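# Seat the feed hopper on the grinder inlet

## Task

Place the feed hopper so it sits fitted onto the grinder's inlet, then open the gripper and leave it there.

## Robot and tools

Robot: two six-joint arms with parallel grippers, named left_arm and right_arm. Their root links sit in the scene frame at left_arm (-0.021, +0.339, 0) m and right_arm (+0.038, -0.358, 0) m, each turned very slightly about z. The scene frame has its origin on the table top midway between the arms, +z up, +x out over the table, and left_arm on the +y side. The arm names do not tell you which side of a camera image an arm appears on.

Joint order. Every row, and every per-joint list in a result, uses this order for each arm: shoulder (joint2), elbow (joint3), wrist roll (joint6), wrist pitch (joint4), waist (joint1), wrist yaw (joint5). The waist sign is flipped relative to the URDF, both in what you send and in what you read back. Stated ranges in URDF signs: waist -2.880 to 2.880, shoulder 0.000 to 3.142, elbow 0.000 to 3.019, wrist pitch -1.693 to 1.571, wrist yaw -1.571 to 1.571, wrist roll -2.094 to 2.094 rad. Real ends may differ by up to 0.019 rad.

The row. One flat list of 14 numbers, each in [-1, 1], covering both arms even when only one moves: left_arm's six joint values then its opening, then right_arm's six joint values then its opening. The joint values are scaled offsets, not angles: 1.0 equals 1.32 rad shoulder, 1.276 elbow, 2.022 wrist roll, 1.83 wrist pitch, 1.264 waist, 1.686 wrist yaw. The opening is absolute: +1 fully open, -1 closed.

execute_actions(actions): a list of up to 15 actions; each action is a table of up to 15 rows, one row per 1/30 s control step; if fewer than 15 rows are given, the last is repeated. Joint offsets in every row of an action are measured from the joint angles at the start of that action (for a call's first action, from the last reported angles), not from the previous row. An empty list just returns state and images. An action that would push any joint more than 0.019 rad beyond its range end is refused for both arms; if the first action fails this or any action is malformed, nothing in the call runs. Over-range requests otherwise stop at the real end and the result may say "joint sent to its limit".

move(target, speed, blocking): target is one 14-number row; its offsets are from the Joint positions in the latest result showing them. All joints travel proportionally, so grippers follow curves, taking 0.5 to 10 s. speed (0.01 to 2 rad/s, default 0.5) caps the joint with the longest way to go. Moves do not avoid obstacles or the other arm; faster contact hits harder, and aiming past a contact presses harder. Fingers get their opening at the start. The result adds a "move:" line: ending (done, off_target, moving, held, fault), limits=held or limits=none, and each arm's joint furthest from target. With blocking=false you get a result after 0.5 s; until a result shows the move ended, call wait or stop before any other motion.

wait(seconds): 0 to 10 s, arms keep their last command; returns early if a running move ends. stop(): brakes a running move; it needs room, more at speed; fingers continue. zoom_image(camera, region): closer look at [x0, y0, x1, y1] pixels, at most 504x504, from cam_head_left, cam_head_right, cam_left_wrist or cam_right_wrist (all 504x504). read_manual(section): only licence texts. finished_scene(scene): pass the current scene number to end it; irreversible; the goal must already hold and keep holding.

Motion limits. Each step, a joint's target is kept within a lead of its measured angle: waist 0.264, shoulder 0.32, elbow 0.276, wrist pitch 0.33, wrist yaw 0.186, wrist roll 0.522 rad; and targets are shrunk if they would carry the gripper more than 70 mm from where it is. Large changes therefore need several actions, and a motion unfinished at the end of an action should be re-commanded. Zero offsets can let an arm droop; to hold it, send offsets back toward the wanted angles in a reply's first call, then zeros, increasing the correction if a joint still lags.

Results. The state line gives each gripper's pinch point (between the pads, about 1 cm behind the fingertips) in metres and its quaternion wxyz in the scene frame; it can be off, more at long reach. Fingers point along gripper +z and close along y. Joint positions and Joint velocities list each arm's joints in the order above (rad, rad/s) then the pad gap (m; 0.094 fully open). Joint targets shows current drive angles. grip_measured is the opening on the command scale. "joint command not followed" means the clearance check altered joint targets. MOTOR HOT appears from 85 C; at 100 C an OVER-TEMPERATURE FAULT drops that arm. FAULT lines mark an arm's stop.

Gripping. Command about 0.03 below grip_measured for a firm hold, less for a lighter one; each gripper's reading may be off by about 1 mm. Pads push roughly 50 to 62 N, less on thin parts, with a brief spike at first contact.

Avoid: arms striking or pressing each other, knocking or setting anything off the table, dropping or slamming the hopper, and shoving hard. Expect occasional brief tugs on a held part or pushes on loose objects. Time spent replying passes with the robot holding its last command, and holding a load warms motors. Wrist cameras are pinhole-plus-radial; intrinsics are given per camera (head fy about 355, wrist about 239).

Each tool is called after "Emit:" as name(argument=value, ...) on one line, values as JSON.

## Session

Emit:
execute_actions(actions=[])

Scene clock: 0.00 s.
left_arm: end_effector_position=(+0.1633, +0.7804, +0.2376) grip_measured=+1.000 end_effector_quat_wxyz=(-0.148, -0.220, +0.938, +0.223) | right_arm: end_effector_position=(+0.3704, -0.6104, +0.2423) grip_measured=+1.000 end_effector_quat_wxyz=(+0.064, +0.762, +0.634, -0.117)
Joint names: [shoulder, elbow, wrist roll, wrist pitch, waist, wrist yaw]
Joint positions: left_arm=[ 1.515  1.373  0.56  -1.324 -0.957 -0.533  0.094] | right_arm=[ 1.398  1.31   1.206 -1.438  0.583  0.264  0.094]
Joint velocities: left_arm=[-0.005  0.002  0.037 -0.012  0.015 -0.022  0.   ] | right_arm=[-0.005 -0.017  0.037 -0.002  0.015  0.022  0.   ]
Joint targets: left_arm=[1.519 1.396 0.560 -1.323 -0.957 -0.533] | right_arm=[1.397 1.336 1.206 -1.437 0.583 0.264]

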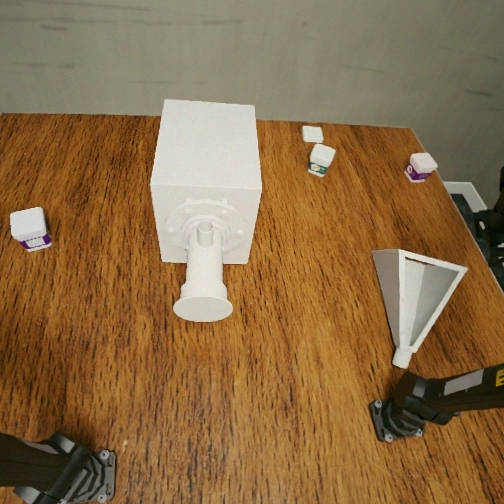

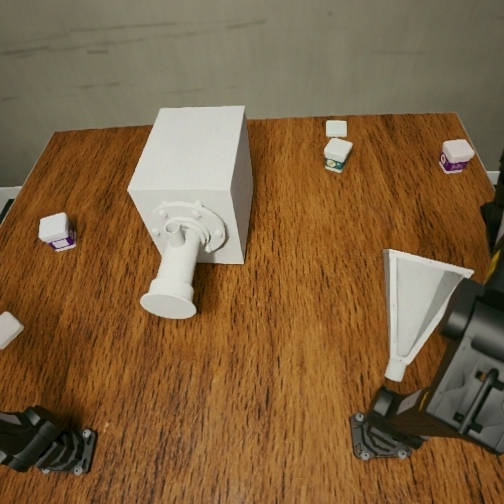

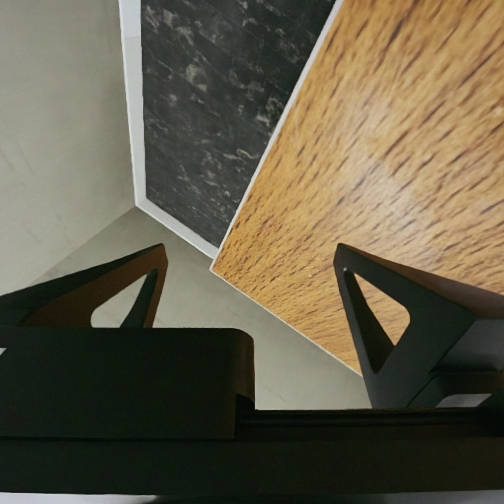

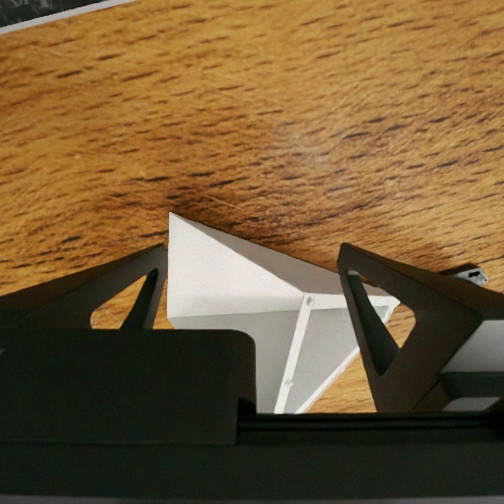

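Emit:
move(target=[-0.4,0.02,-0.283,-0.095,0.9,0.32,1,-0.726,-0.515,-0.6,0.085,-0.27,-0.158,1], speed=1)

Emit:
move(target=[0,0.01,0,0,0.34,0,1,0,0.01,0,0,0,0,1], speed=0.8)

Scene clock: 8.63 s.
left_arm: end_effector_position=(+0.3082, +0.2884, +0.4113) grip_measured=+1.000 end_effector_quat_wxyz=(+0.237, +0.073, +0.969, -0.020) | right_arm: end_effector_position=(+0.2290, -0.3984, +0.2171) grip_measured=+1.000 end_effector_quat_wxyz=(+0.238, +0.102, +0.966, -0.025)
Joint names: [shoulder, elbow, wrist roll, wrist pitch, waist, wrist yaw]
Joint positions: left_arm=[ 0.979  1.373 -0.001 -1.485  0.185  0.005  0.094] | right_arm=[ 0.439  0.655  0.002 -1.305  0.249  0.     0.094]
Joint velocities: left_arm=[-0.005  0.002 -0.081 -0.027 -0.005 -0.007  0.   ] | right_arm=[-0.015  0.002  0.037 -0.007  0.005 -0.081  0.   ]
Joint targets: left_arm=[0.987 1.399 -0.012 -1.498 0.181 0.007] | right_arm=[0.439 0.653 -0.008 -1.282 0.242 -0.002]
move: off_target (left_arm, right_arm); limits=none; left_arm: farthest joint: the elbow, 0.025 radians from its target (0.025 radians at the start); right_arm: farthest joint: the wrist pitch, 0.022 radians from its target (0.155 radians at the start)

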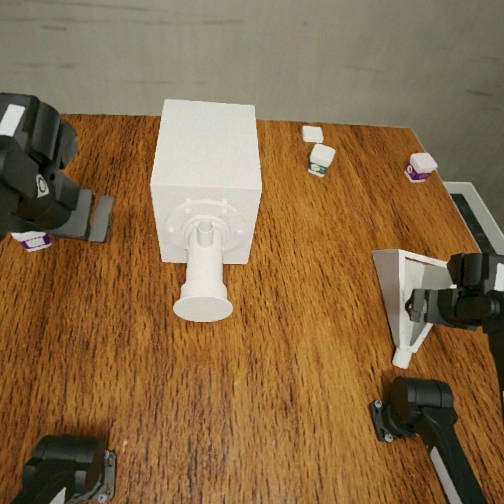

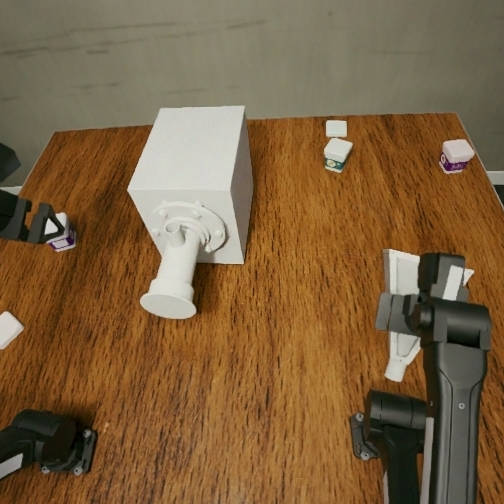

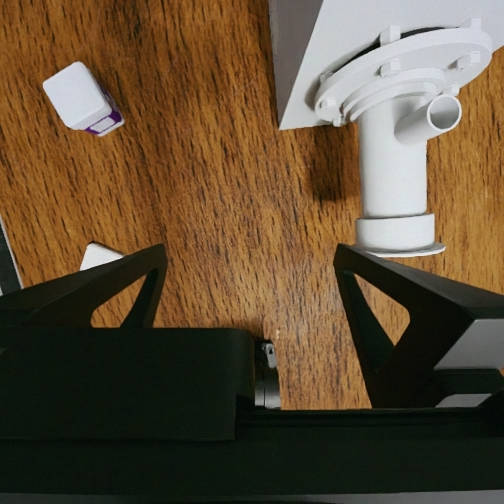

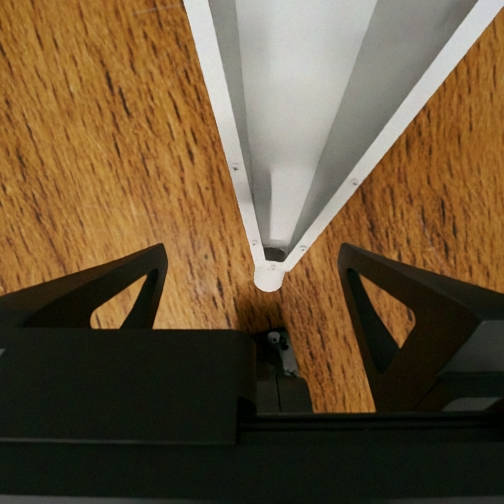

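Scene clock: 9.60 s.
left_arm: end_effector_position=(+0.2566, +0.1553, +0.4113) grip_measured=+1.000 end_effector_quat_wxyz=(+0.227, +0.279, +0.931, -0.071) | right_arm: end_effector_position=(+0.2290, -0.3984, +0.2171) grip_measured=+1.000 end_effector_quat_wxyz=(+0.238, +0.102, +0.966, -0.025)
Joint names: [shoulder, elbow, wrist roll, wrist pitch, waist, wrist yaw]
Joint positions: left_arm=[ 0.979  1.373 -0.001 -1.485  0.617  0.005  0.094] | right_arm=[ 0.439  0.655  0.002 -1.305  0.249  0.     0.094]
Joint velocities: left_arm=[-0.005 -0.002 -0.007 -0.007  0.005  0.007  0.   ] | right_arm=[-0.015  0.002 -0.007  0.007  0.015 -0.037  0.   ]
Joint targets: left_arm=[0.979 1.386 -0.001 -1.485 0.614 0.005] | right_arm=[0.439 0.668 0.002 -1.305 0.249 0.000]
move: done; limits=none; left_arm: farthest joint: the elbow, 0.012 radians from its target (0.012 radians at the start); right_arm: farthest joint: the elbow, 0.012 radians from its target (0.012 radians at the start)

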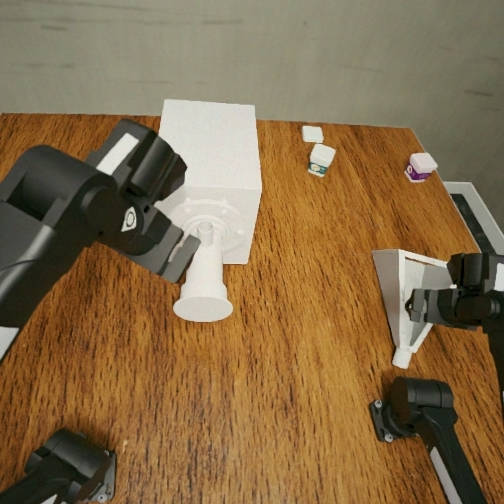

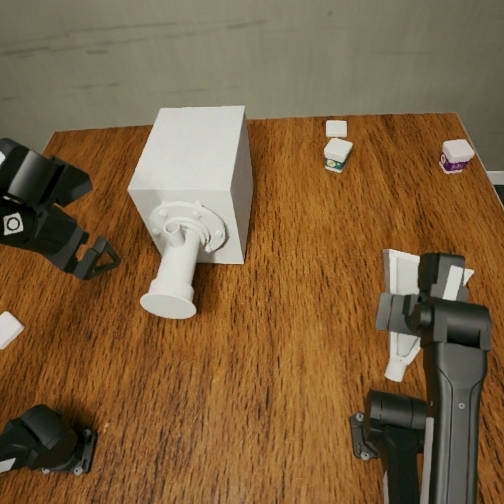

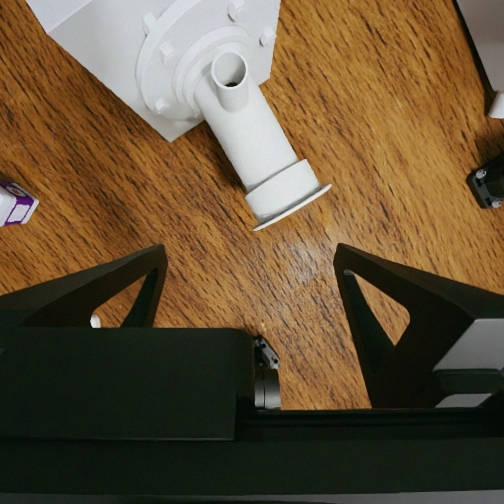

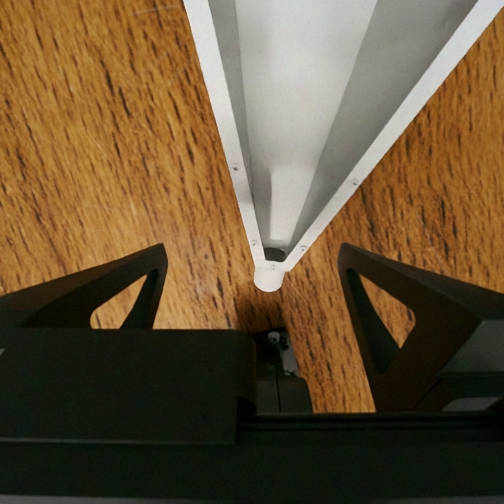

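Emit:
execute_actions(actions=[])

Emit:
move(target=[0,0,0,0,0,0,1,0,0,0,0,0.12,0,1])

Scene clock: 49.33 s.
left_arm: end_effector_position=(+0.2566, +0.1553, +0.4113) grip_measured=+1.000 end_effector_quat_wxyz=(+0.227, +0.279, +0.931, -0.071) | right_arm: end_effector_position=(+0.2290, -0.3984, +0.2171) grip_measured=+1.000 end_effector_quat_wxyz=(+0.238, +0.102, +0.966, -0.025)
Joint names: [shoulder, elbow, wrist roll, wrist pitch, waist, wrist yaw]
Joint positions: left_arm=[ 0.979  1.373 -0.001 -1.485  0.617  0.005  0.094] | right_arm=[ 0.439  0.655  0.002 -1.305  0.249  0.     0.094]
Joint velocities: left_arm=[-0.005 -0.027  0.007 -0.002  0.005  0.022  0.   ] | right_arm=[ 0.005 -0.007 -0.022  0.012 -0.005  0.095  0.   ]
Joint targets: left_arm=[0.979 1.386 -0.001 -1.485 0.614 0.005] | right_arm=[0.439 0.668 0.002 -1.305 0.249 0.000]

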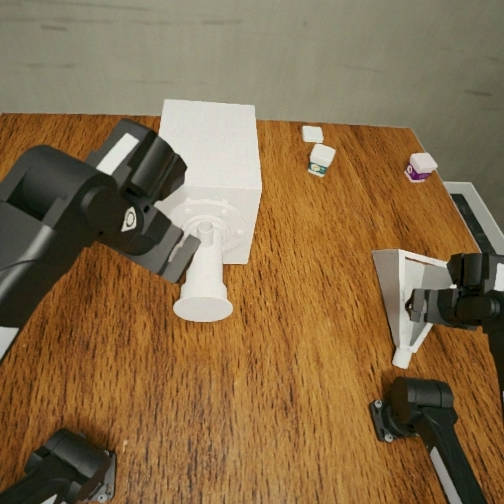

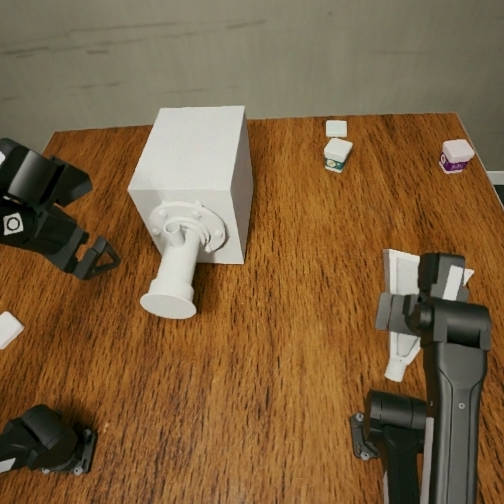

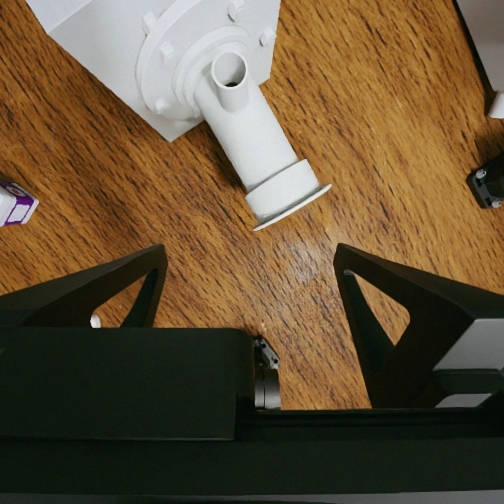

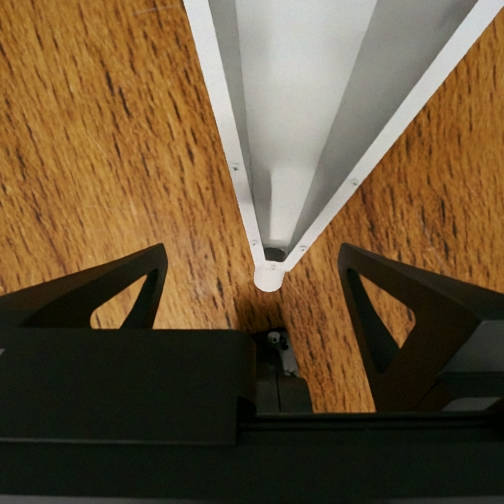

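Scene clock: 50.10 s.
left_arm: end_effector_position=(+0.2566, +0.1553, +0.4113) grip_measured=+1.000 end_effector_quat_wxyz=(+0.227, +0.279, +0.931, -0.071) | right_arm: end_effector_position=(+0.2210, -0.4257, +0.2171) grip_measured=+1.000 end_effector_quat_wxyz=(+0.235, +0.172, +0.956, -0.042)
Joint names: [shoulder, elbow, wrist roll, wrist pitch, waist, wrist yaw]
Joint positions: left_arm=[ 0.979  1.373 -0.001 -1.485  0.617  0.005  0.094] | right_arm=[ 0.439  0.655  0.002 -1.305  0.396  0.     0.094]
Joint velocities: left_arm=[-0.015 -0.002  0.007  0.002  0.015 -0.037  0.   ] | right_arm=[-0.015 -0.007 -0.081 -0.012 -0.005 -0.007  0.   ]
Joint targets: left_arm=[0.979 1.373 -0.001 -1.485 0.617 0.005] | right_arm=[0.439 0.655 0.002 -1.305 0.401 0.000]
move: done; limits=none; left_arm: farthest joint: the waist, 0.000 radians from its target (0.000 radians at the start); right_arm: farthest joint: the waist, 0.005 radians from its target (0.151 radians at the start)

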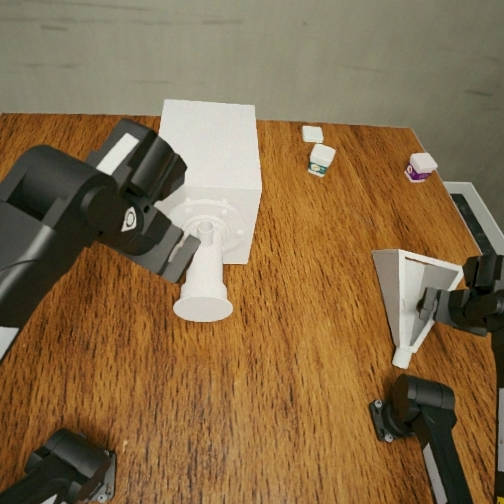

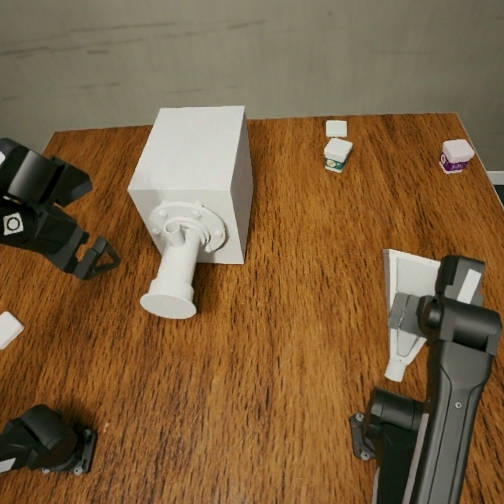

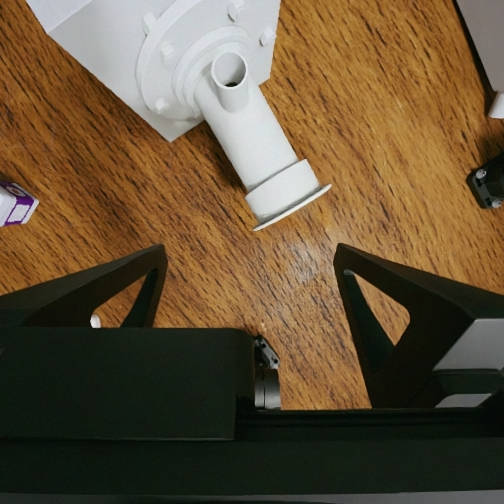

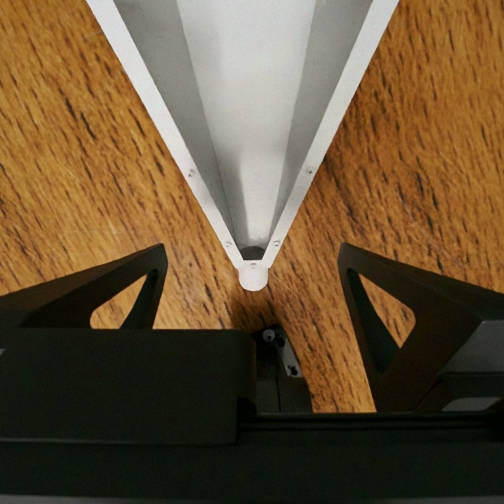

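Aligned. Pre-grasp and descend; left goes to high pose.

Emit:
move(target=[0.016,0.37,0,0.145,0.15,0,1,-0.315,-0.27,0,0.057,-0.004,0,1])

Emit:
move(target=[0,0,0,0,0,0,1,0.112,-0.063,0,0.126,0,0,1])

Emit:
move(target=[0,0,0,0,0,0,1,0.114,-0.085,0,0.215,0,0,1], speed=0.35)

Scene clock: 57.67 s.
left_arm: end_effector_position=(+0.2361, +0.0918, +0.6655) grip_measured=+1.000 end_effector_quat_wxyz=(+0.506, +0.313, +0.777, -0.205) | right_arm: end_effector_position=(+0.1850, -0.4124, +0.1162) grip_measured=+1.000 end_effector_quat_wxyz=(+0.304, +0.169, +0.936, -0.054)
Joint names: [shoulder, elbow, wrist roll, wrist pitch, waist, wrist yaw]
Joint positions: left_arm=[ 0.993  1.816 -0.001 -1.238  0.798  0.005  0.094] | right_arm=[ 0.03   0.31   0.002 -1.224  0.396  0.     0.094]
Joint velocities: left_arm=[-0.015  0.012 -0.022 -0.012  0.015  0.007  0.   ] | right_arm=[ 0.015  0.002  0.037 -0.007  0.015  0.022  0.   ]
Joint targets: left_arm=[1.000 1.845 -0.001 -1.220 0.806 0.005] | right_arm=[0.023 0.311 0.002 -1.201 0.391 0.000]
move: off_target (left_arm, right_arm); limits=none; left_arm: farthest joint: the elbow, 0.029 radians from its target (0.472 radians at the start); right_arm: farthest joint: the wrist pitch, 0.023 radians from its target (0.104 radians at the start)

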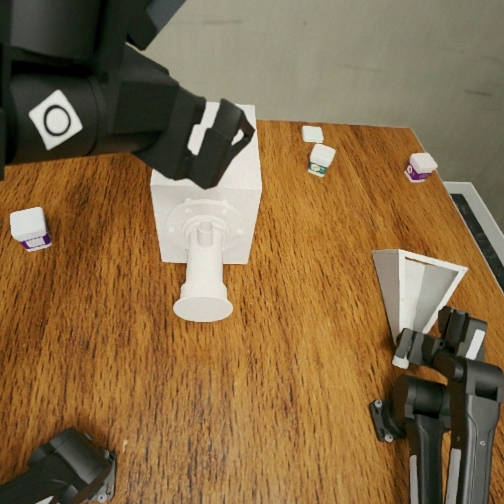

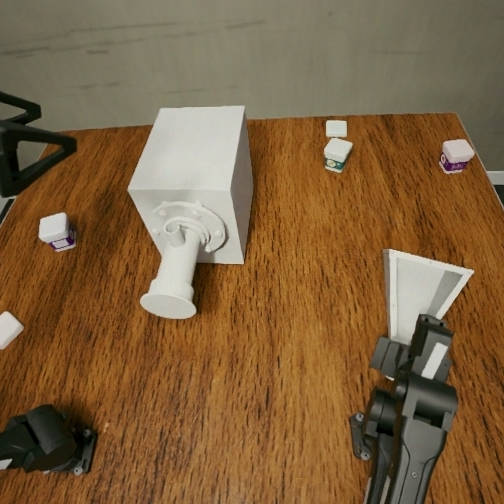

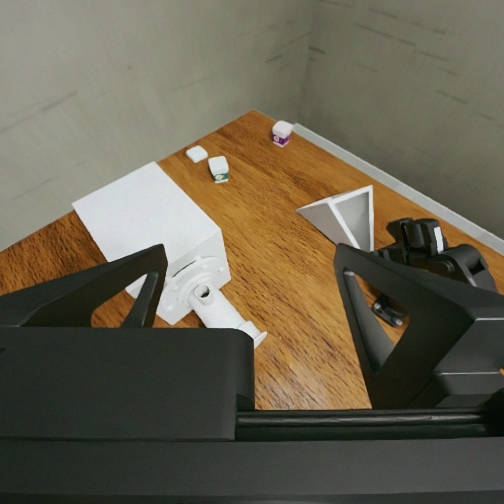

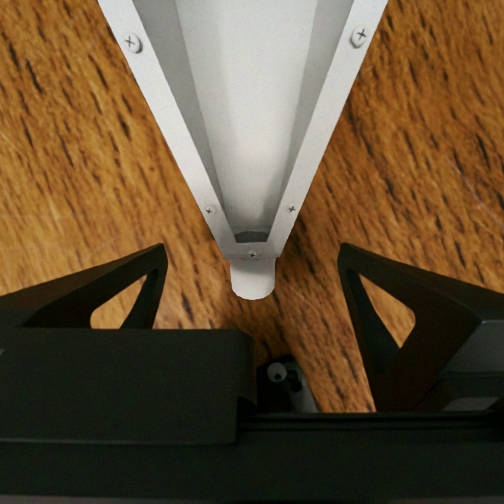

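Scene clock: 58.60 s.
left_arm: end_effector_position=(+0.2361, +0.0918, +0.6655) grip_measured=+1.000 end_effector_quat_wxyz=(+0.506, +0.313, +0.777, -0.205) | right_arm: end_effector_position=(+0.2100, -0.4217, +0.0844) grip_measured=+1.000 end_effector_quat_wxyz=(+0.298, +0.169, +0.938, -0.053)
Joint names: [shoulder, elbow, wrist roll, wrist pitch, waist, wrist yaw]
Joint positions: left_arm=[ 0.993  1.816 -0.001 -1.238  0.798  0.005  0.094] | right_arm=[ 0.171  0.232  0.002 -1.017  0.396  0.     0.094]
Joint velocities: left_arm=[-0.015 -0.002 -0.022  0.017  0.015 -0.007  0.   ] | right_arm=[-0.024  0.007 -0.037  0.017 -0.005  0.051  0.   ]
Joint targets: left_arm=[0.993 1.816 -0.001 -1.238 0.798 0.005] | right_arm=[0.178 0.230 0.002 -0.993 0.396 0.000]
move: off_target (right_arm); limits=none; left_arm: farthest joint: the waist, 0.000 radians from its target (0.000 radians at the start); right_arm: farthest joint: the wrist pitch, 0.023 radians from its target (0.230 radians at the start)

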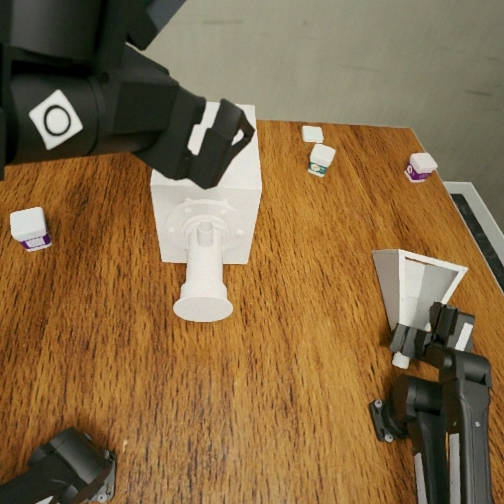

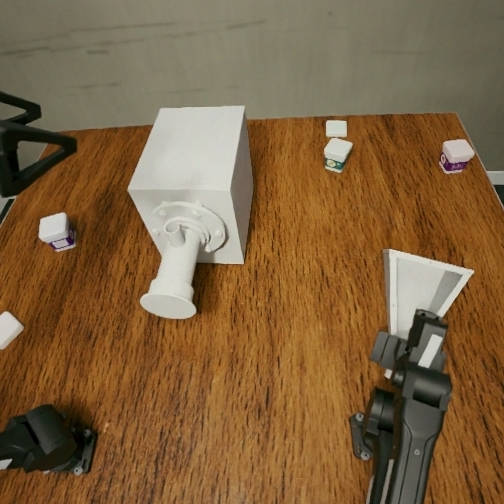

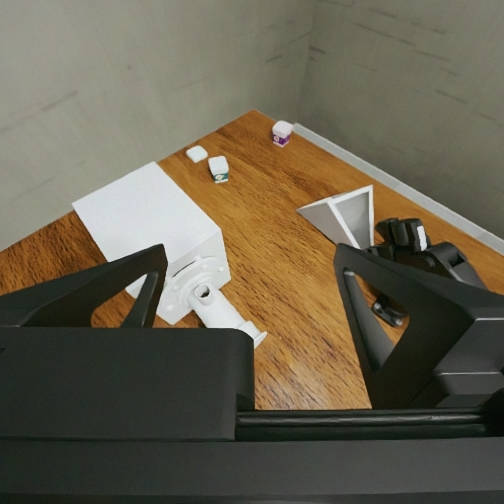

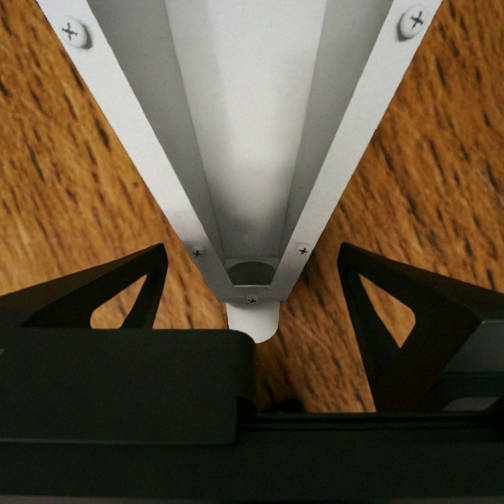

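Scene clock: 60.17 s.
left_arm: end_effector_position=(+0.2361, +0.0918, +0.6655) grip_measured=+1.000 end_effector_quat_wxyz=(+0.506, +0.313, +0.777, -0.205) | right_arm: end_effector_position=(+0.2476, -0.4356, +0.0595) grip_measured=+1.000 end_effector_quat_wxyz=(+0.355, +0.166, +0.918, -0.063)
Joint names: [shoulder, elbow, wrist roll, wrist pitch, waist, wrist yaw]
Joint positions: left_arm=[ 0.993  1.816 -0.001 -1.238  0.798  0.005  0.094] | right_arm=[ 0.313  0.128  0.002 -0.647  0.396  0.     0.094]
Joint velocities: left_arm=[-0.015  0.017 -0.007  0.007 -0.005 -0.081  0.   ] | right_arm=[-0.005  0.007 -0.007  0.007 -0.005  0.007  0.   ]
Joint targets: left_arm=[0.993 1.816 -0.001 -1.238 0.798 0.005] | right_arm=[0.322 0.124 0.002 -0.623 0.396 0.000]
move: off_target (right_arm); limits=none; left_arm: farthest joint: the waist, 0.000 radians from its target (0.000 radians at the start); right_arm: farthest joint: the wrist pitch, 0.024 radians from its target (0.393 radians at the start)

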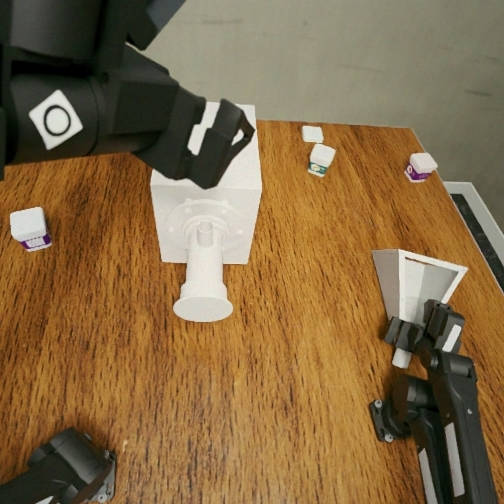

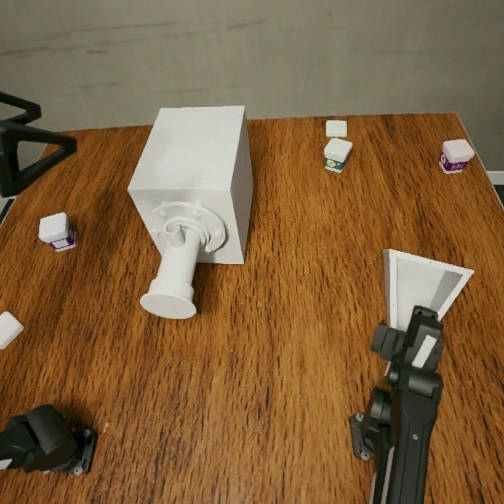

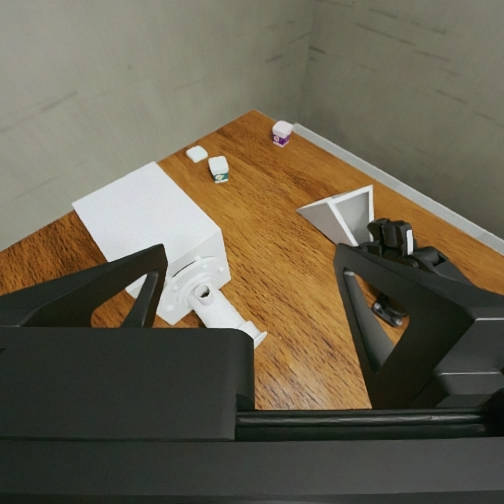

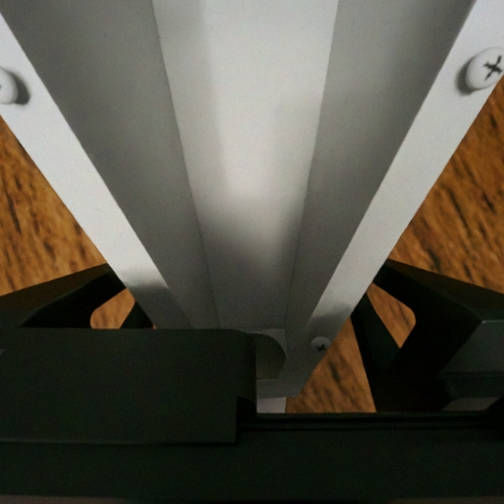

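Emit:
execute_actions(actions=[[[0,0,0,0,0,0,1,0.01,-0.022,0,0.049,-0.02,0,1]],[[0,0,0,0,0,0,1,0,0,0,0,0,0,0.6]],[[0,0,0,0,0,0,1,0,0,0,0,0,0,0.6]]])

Emit:
execute_actions(actions=[[[0,0,0,0,0,0,1,-0.02,0.03,0,0.18,0,0,0.6]],[[0,0,0,0,0,0,1,-0.02,0.03,0,0.18,0,0,0.6]],[[0,0,0,0,0,0,1,-0.02,0.03,0,0.18,0,0,0.6]]])

Scene clock: 69.13 s.
left_arm: end_effector_position=(+0.2361, +0.0918, +0.6655) grip_measured=+1.000 end_effector_quat_wxyz=(+0.506, +0.313, +0.777, -0.205) | right_arm: end_effector_position=(+0.2533, -0.4345, +0.0563) grip_measured=+0.609 end_effector_quat_wxyz=(+0.373, +0.158, +0.912, -0.065)
Joint names: [shoulder, elbow, wrist roll, wrist pitch, waist, wrist yaw]
Joint positions: left_arm=[ 0.993  1.816 -0.001 -1.238  0.798  0.005  0.094] | right_arm=[ 0.315  0.102  0.003 -0.582  0.378  0.005  0.076]
Joint velocities: left_arm=[-0.005 -0.007  0.007 -0.012  0.005 -0.007  0.   ] | right_arm=[-0.024  0.007  0.022 -0.017 -0.005  0.051 -0.   ]
Joint targets: left_arm=[0.993 1.816 -0.001 -1.238 0.798 0.005] | right_arm=[0.315 0.102 0.003 -0.582 0.378 0.005]

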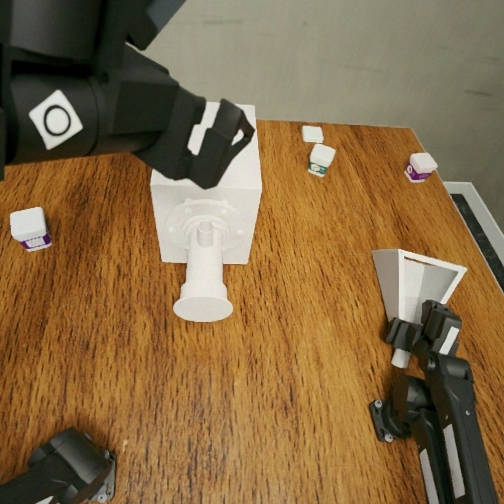

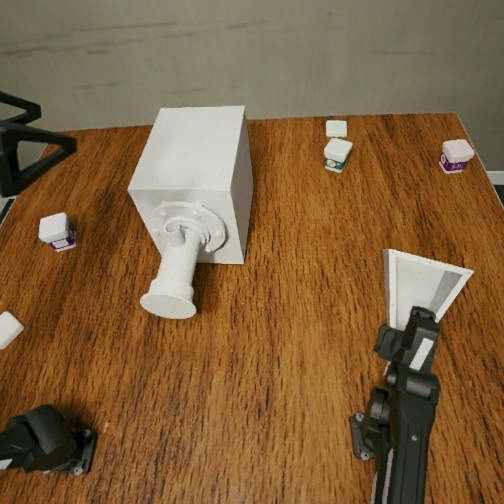

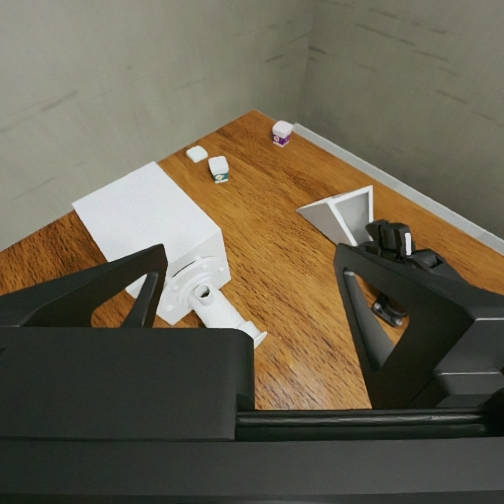

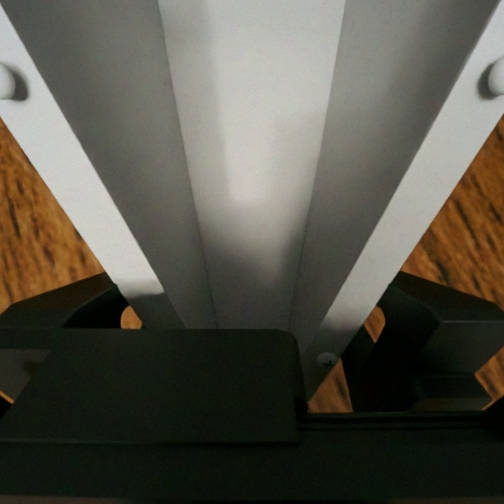

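Scene clock: 70.63 s.
left_arm: end_effector_position=(+0.2361, +0.0918, +0.6655) grip_measured=+1.000 end_effector_quat_wxyz=(+0.506, +0.313, +0.777, -0.205) | right_arm: end_effector_position=(+0.3166, -0.4566, +0.2182) grip_measured=+0.603 end_effector_quat_wxyz=(+0.703, +0.121, +0.691, -0.120)
Joint names: [shoulder, elbow, wrist roll, wrist pitch, waist, wrist yaw]
Joint positions: left_arm=[ 0.993  1.816 -0.001 -1.238  0.798  0.005  0.094] | right_arm=[0.287 0.053 0.003 0.25  0.378 0.005 0.075]
Joint velocities: left_arm=[-0.005 -0.032 -0.007 -0.012 -0.015 -0.051  0.   ] | right_arm=[-0.005  0.007 -0.022  0.002  0.005 -0.037  0.   ]
Joint targets: left_arm=[0.993 1.816 -0.001 -1.238 0.798 0.005] | right_arm=[0.282 0.099 0.003 0.275 0.378 0.005]

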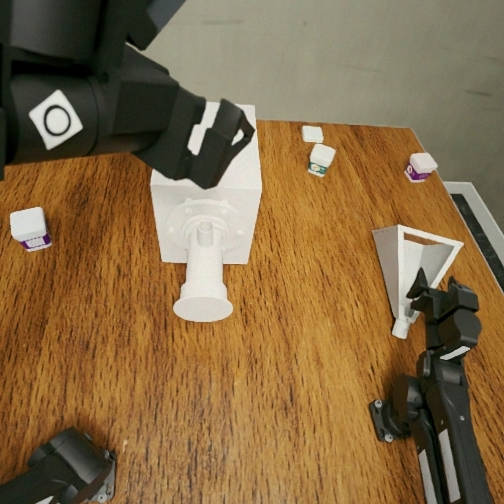

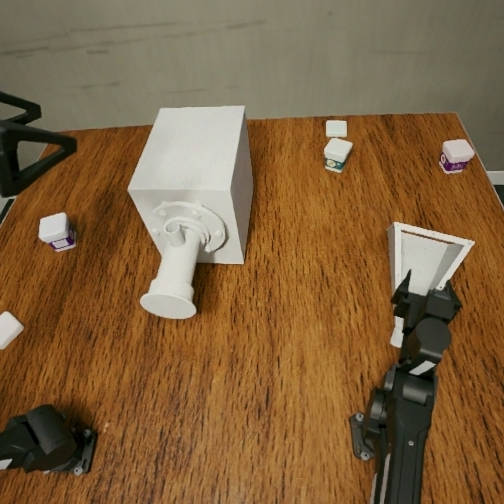

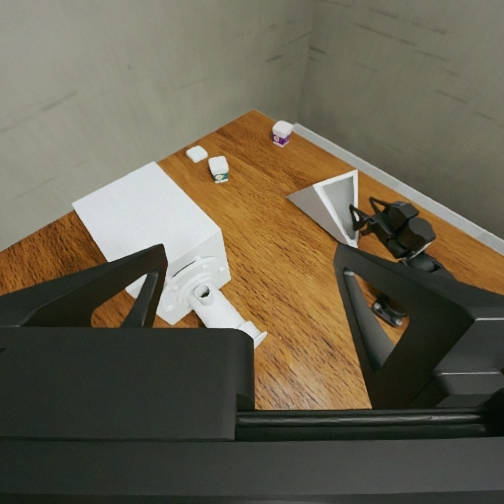

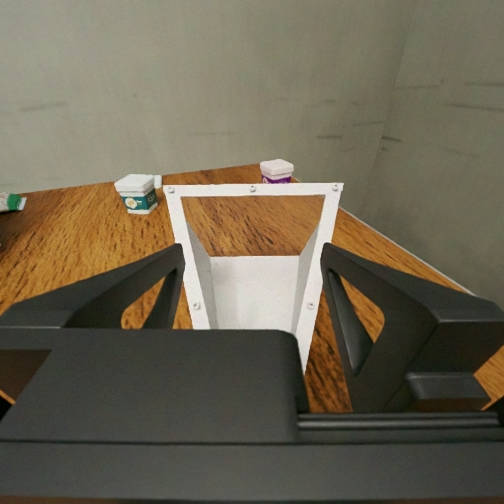

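Emit:
move(target=[0,0,0,0,0,0,1,0,0.27,0,-0.72,0,0,1], speed=0.9)

Emit:
move(target=[0,0,0,0,0,0,1,0.243,-0.06,0,0.24,0,0,1])

Scene clock: 81.17 s.
left_arm: end_effector_position=(+0.2361, +0.0918, +0.6655) grip_measured=+1.000 end_effector_quat_wxyz=(+0.506, +0.313, +0.777, -0.205) | right_arm: end_effector_position=(+0.2192, -0.4225, +0.1159) grip_measured=+1.000 end_effector_quat_wxyz=(+0.277, +0.163, +0.945, -0.049)
Joint names: [shoulder, elbow, wrist roll, wrist pitch, waist, wrist yaw]
Joint positions: left_arm=[ 0.993  1.816 -0.001 -1.238  0.798  0.005  0.094] | right_arm=[ 0.287  0.339  0.003 -1.051  0.378  0.005  0.094]
Joint velocities: left_arm=[-0.024 -0.017 -0.007  0.017  0.015 -0.007  0.   ] | right_arm=[-0.005 -0.002 -0.037  0.002  0.015  0.066  0.   ]
Joint targets: left_arm=[0.993 1.816 -0.001 -1.238 0.798 0.005] | right_arm=[0.287 0.398 0.003 -1.067 0.378 0.005]
move: off_target (right_arm); limits=none; left_arm: farthest joint: the waist, 0.000 radians from its target (0.000 radians at the start); right_arm: farthest joint: the elbow, 0.058 radians from its target (0.345 radians at the start)

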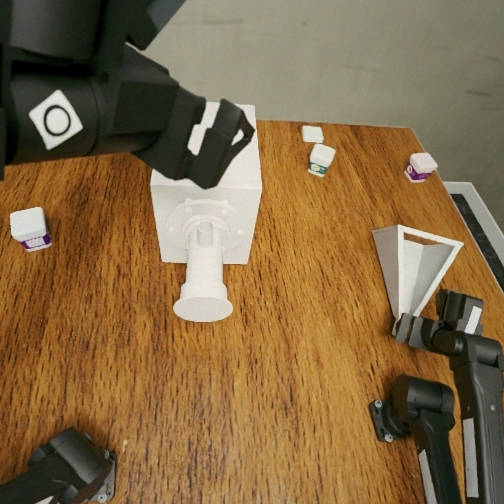

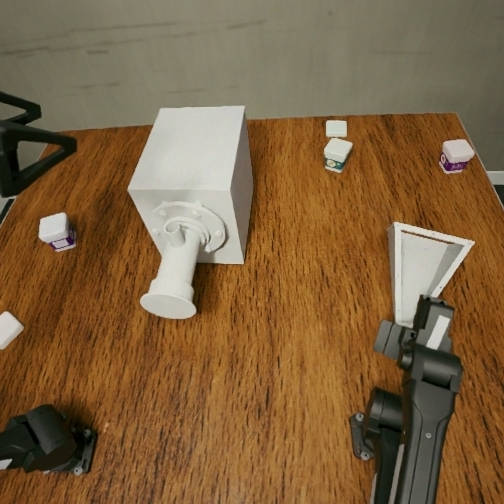

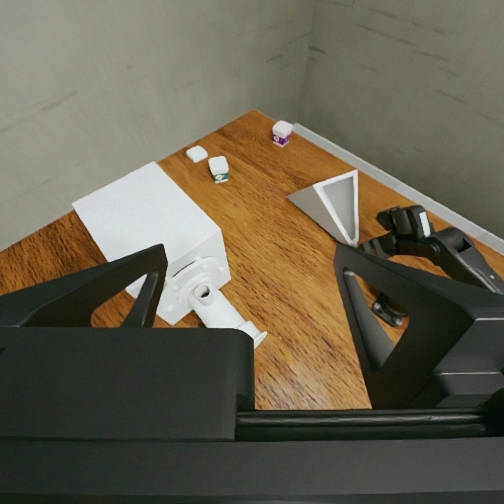

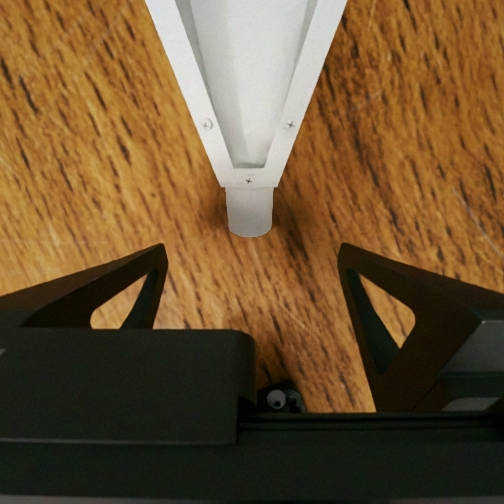

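Scene clock: 82.53 s.
left_arm: end_effector_position=(+0.2361, +0.0918, +0.6655) grip_measured=+1.000 end_effector_quat_wxyz=(+0.506, +0.313, +0.777, -0.205) | right_arm: end_effector_position=(+0.2712, -0.4407, +0.0714) grip_measured=+1.000 end_effector_quat_wxyz=(+0.290, +0.163, +0.942, -0.051)
Joint names: [shoulder, elbow, wrist roll, wrist pitch, waist, wrist yaw]
Joint positions: left_arm=[ 0.993  1.816 -0.001 -1.238  0.798  0.005  0.094] | right_arm=[ 0.604  0.266  0.003 -0.635  0.378  0.005  0.094]
Joint velocities: left_arm=[ 0.005  0.022  0.007 -0.002  0.015  0.007  0.   ] | right_arm=[-0.005 -0.002 -0.007 -0.007 -0.015 -0.051  0.   ]
Joint targets: left_arm=[0.993 1.816 -0.001 -1.238 0.798 0.005] | right_arm=[0.608 0.262 0.003 -0.612 0.378 0.005]
move: off_target (right_arm); limits=none; left_arm: farthest joint: the waist, 0.000 radians from its target (0.000 radians at the start); right_arm: farthest joint: the wrist pitch, 0.023 radians from its target (0.440 radians at the start)

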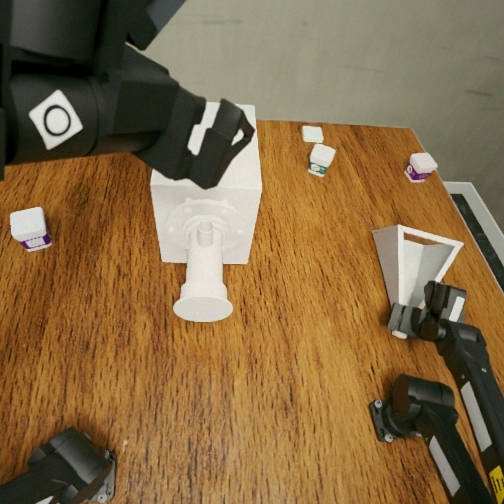

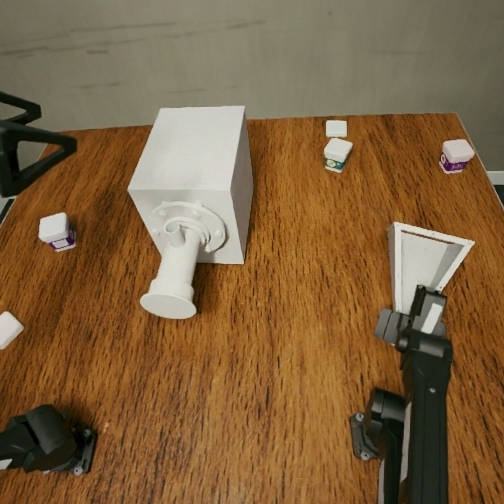

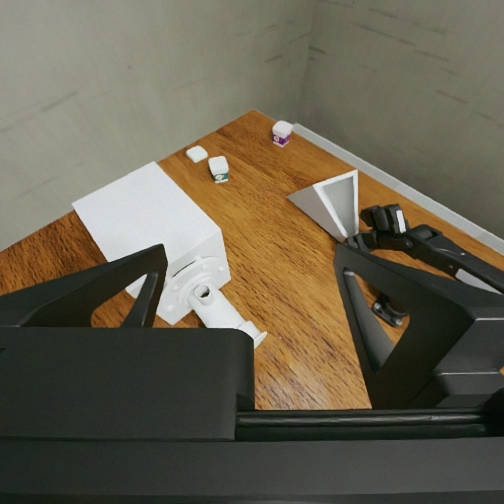

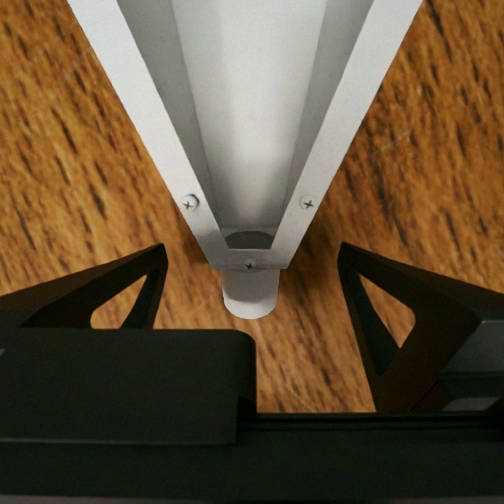

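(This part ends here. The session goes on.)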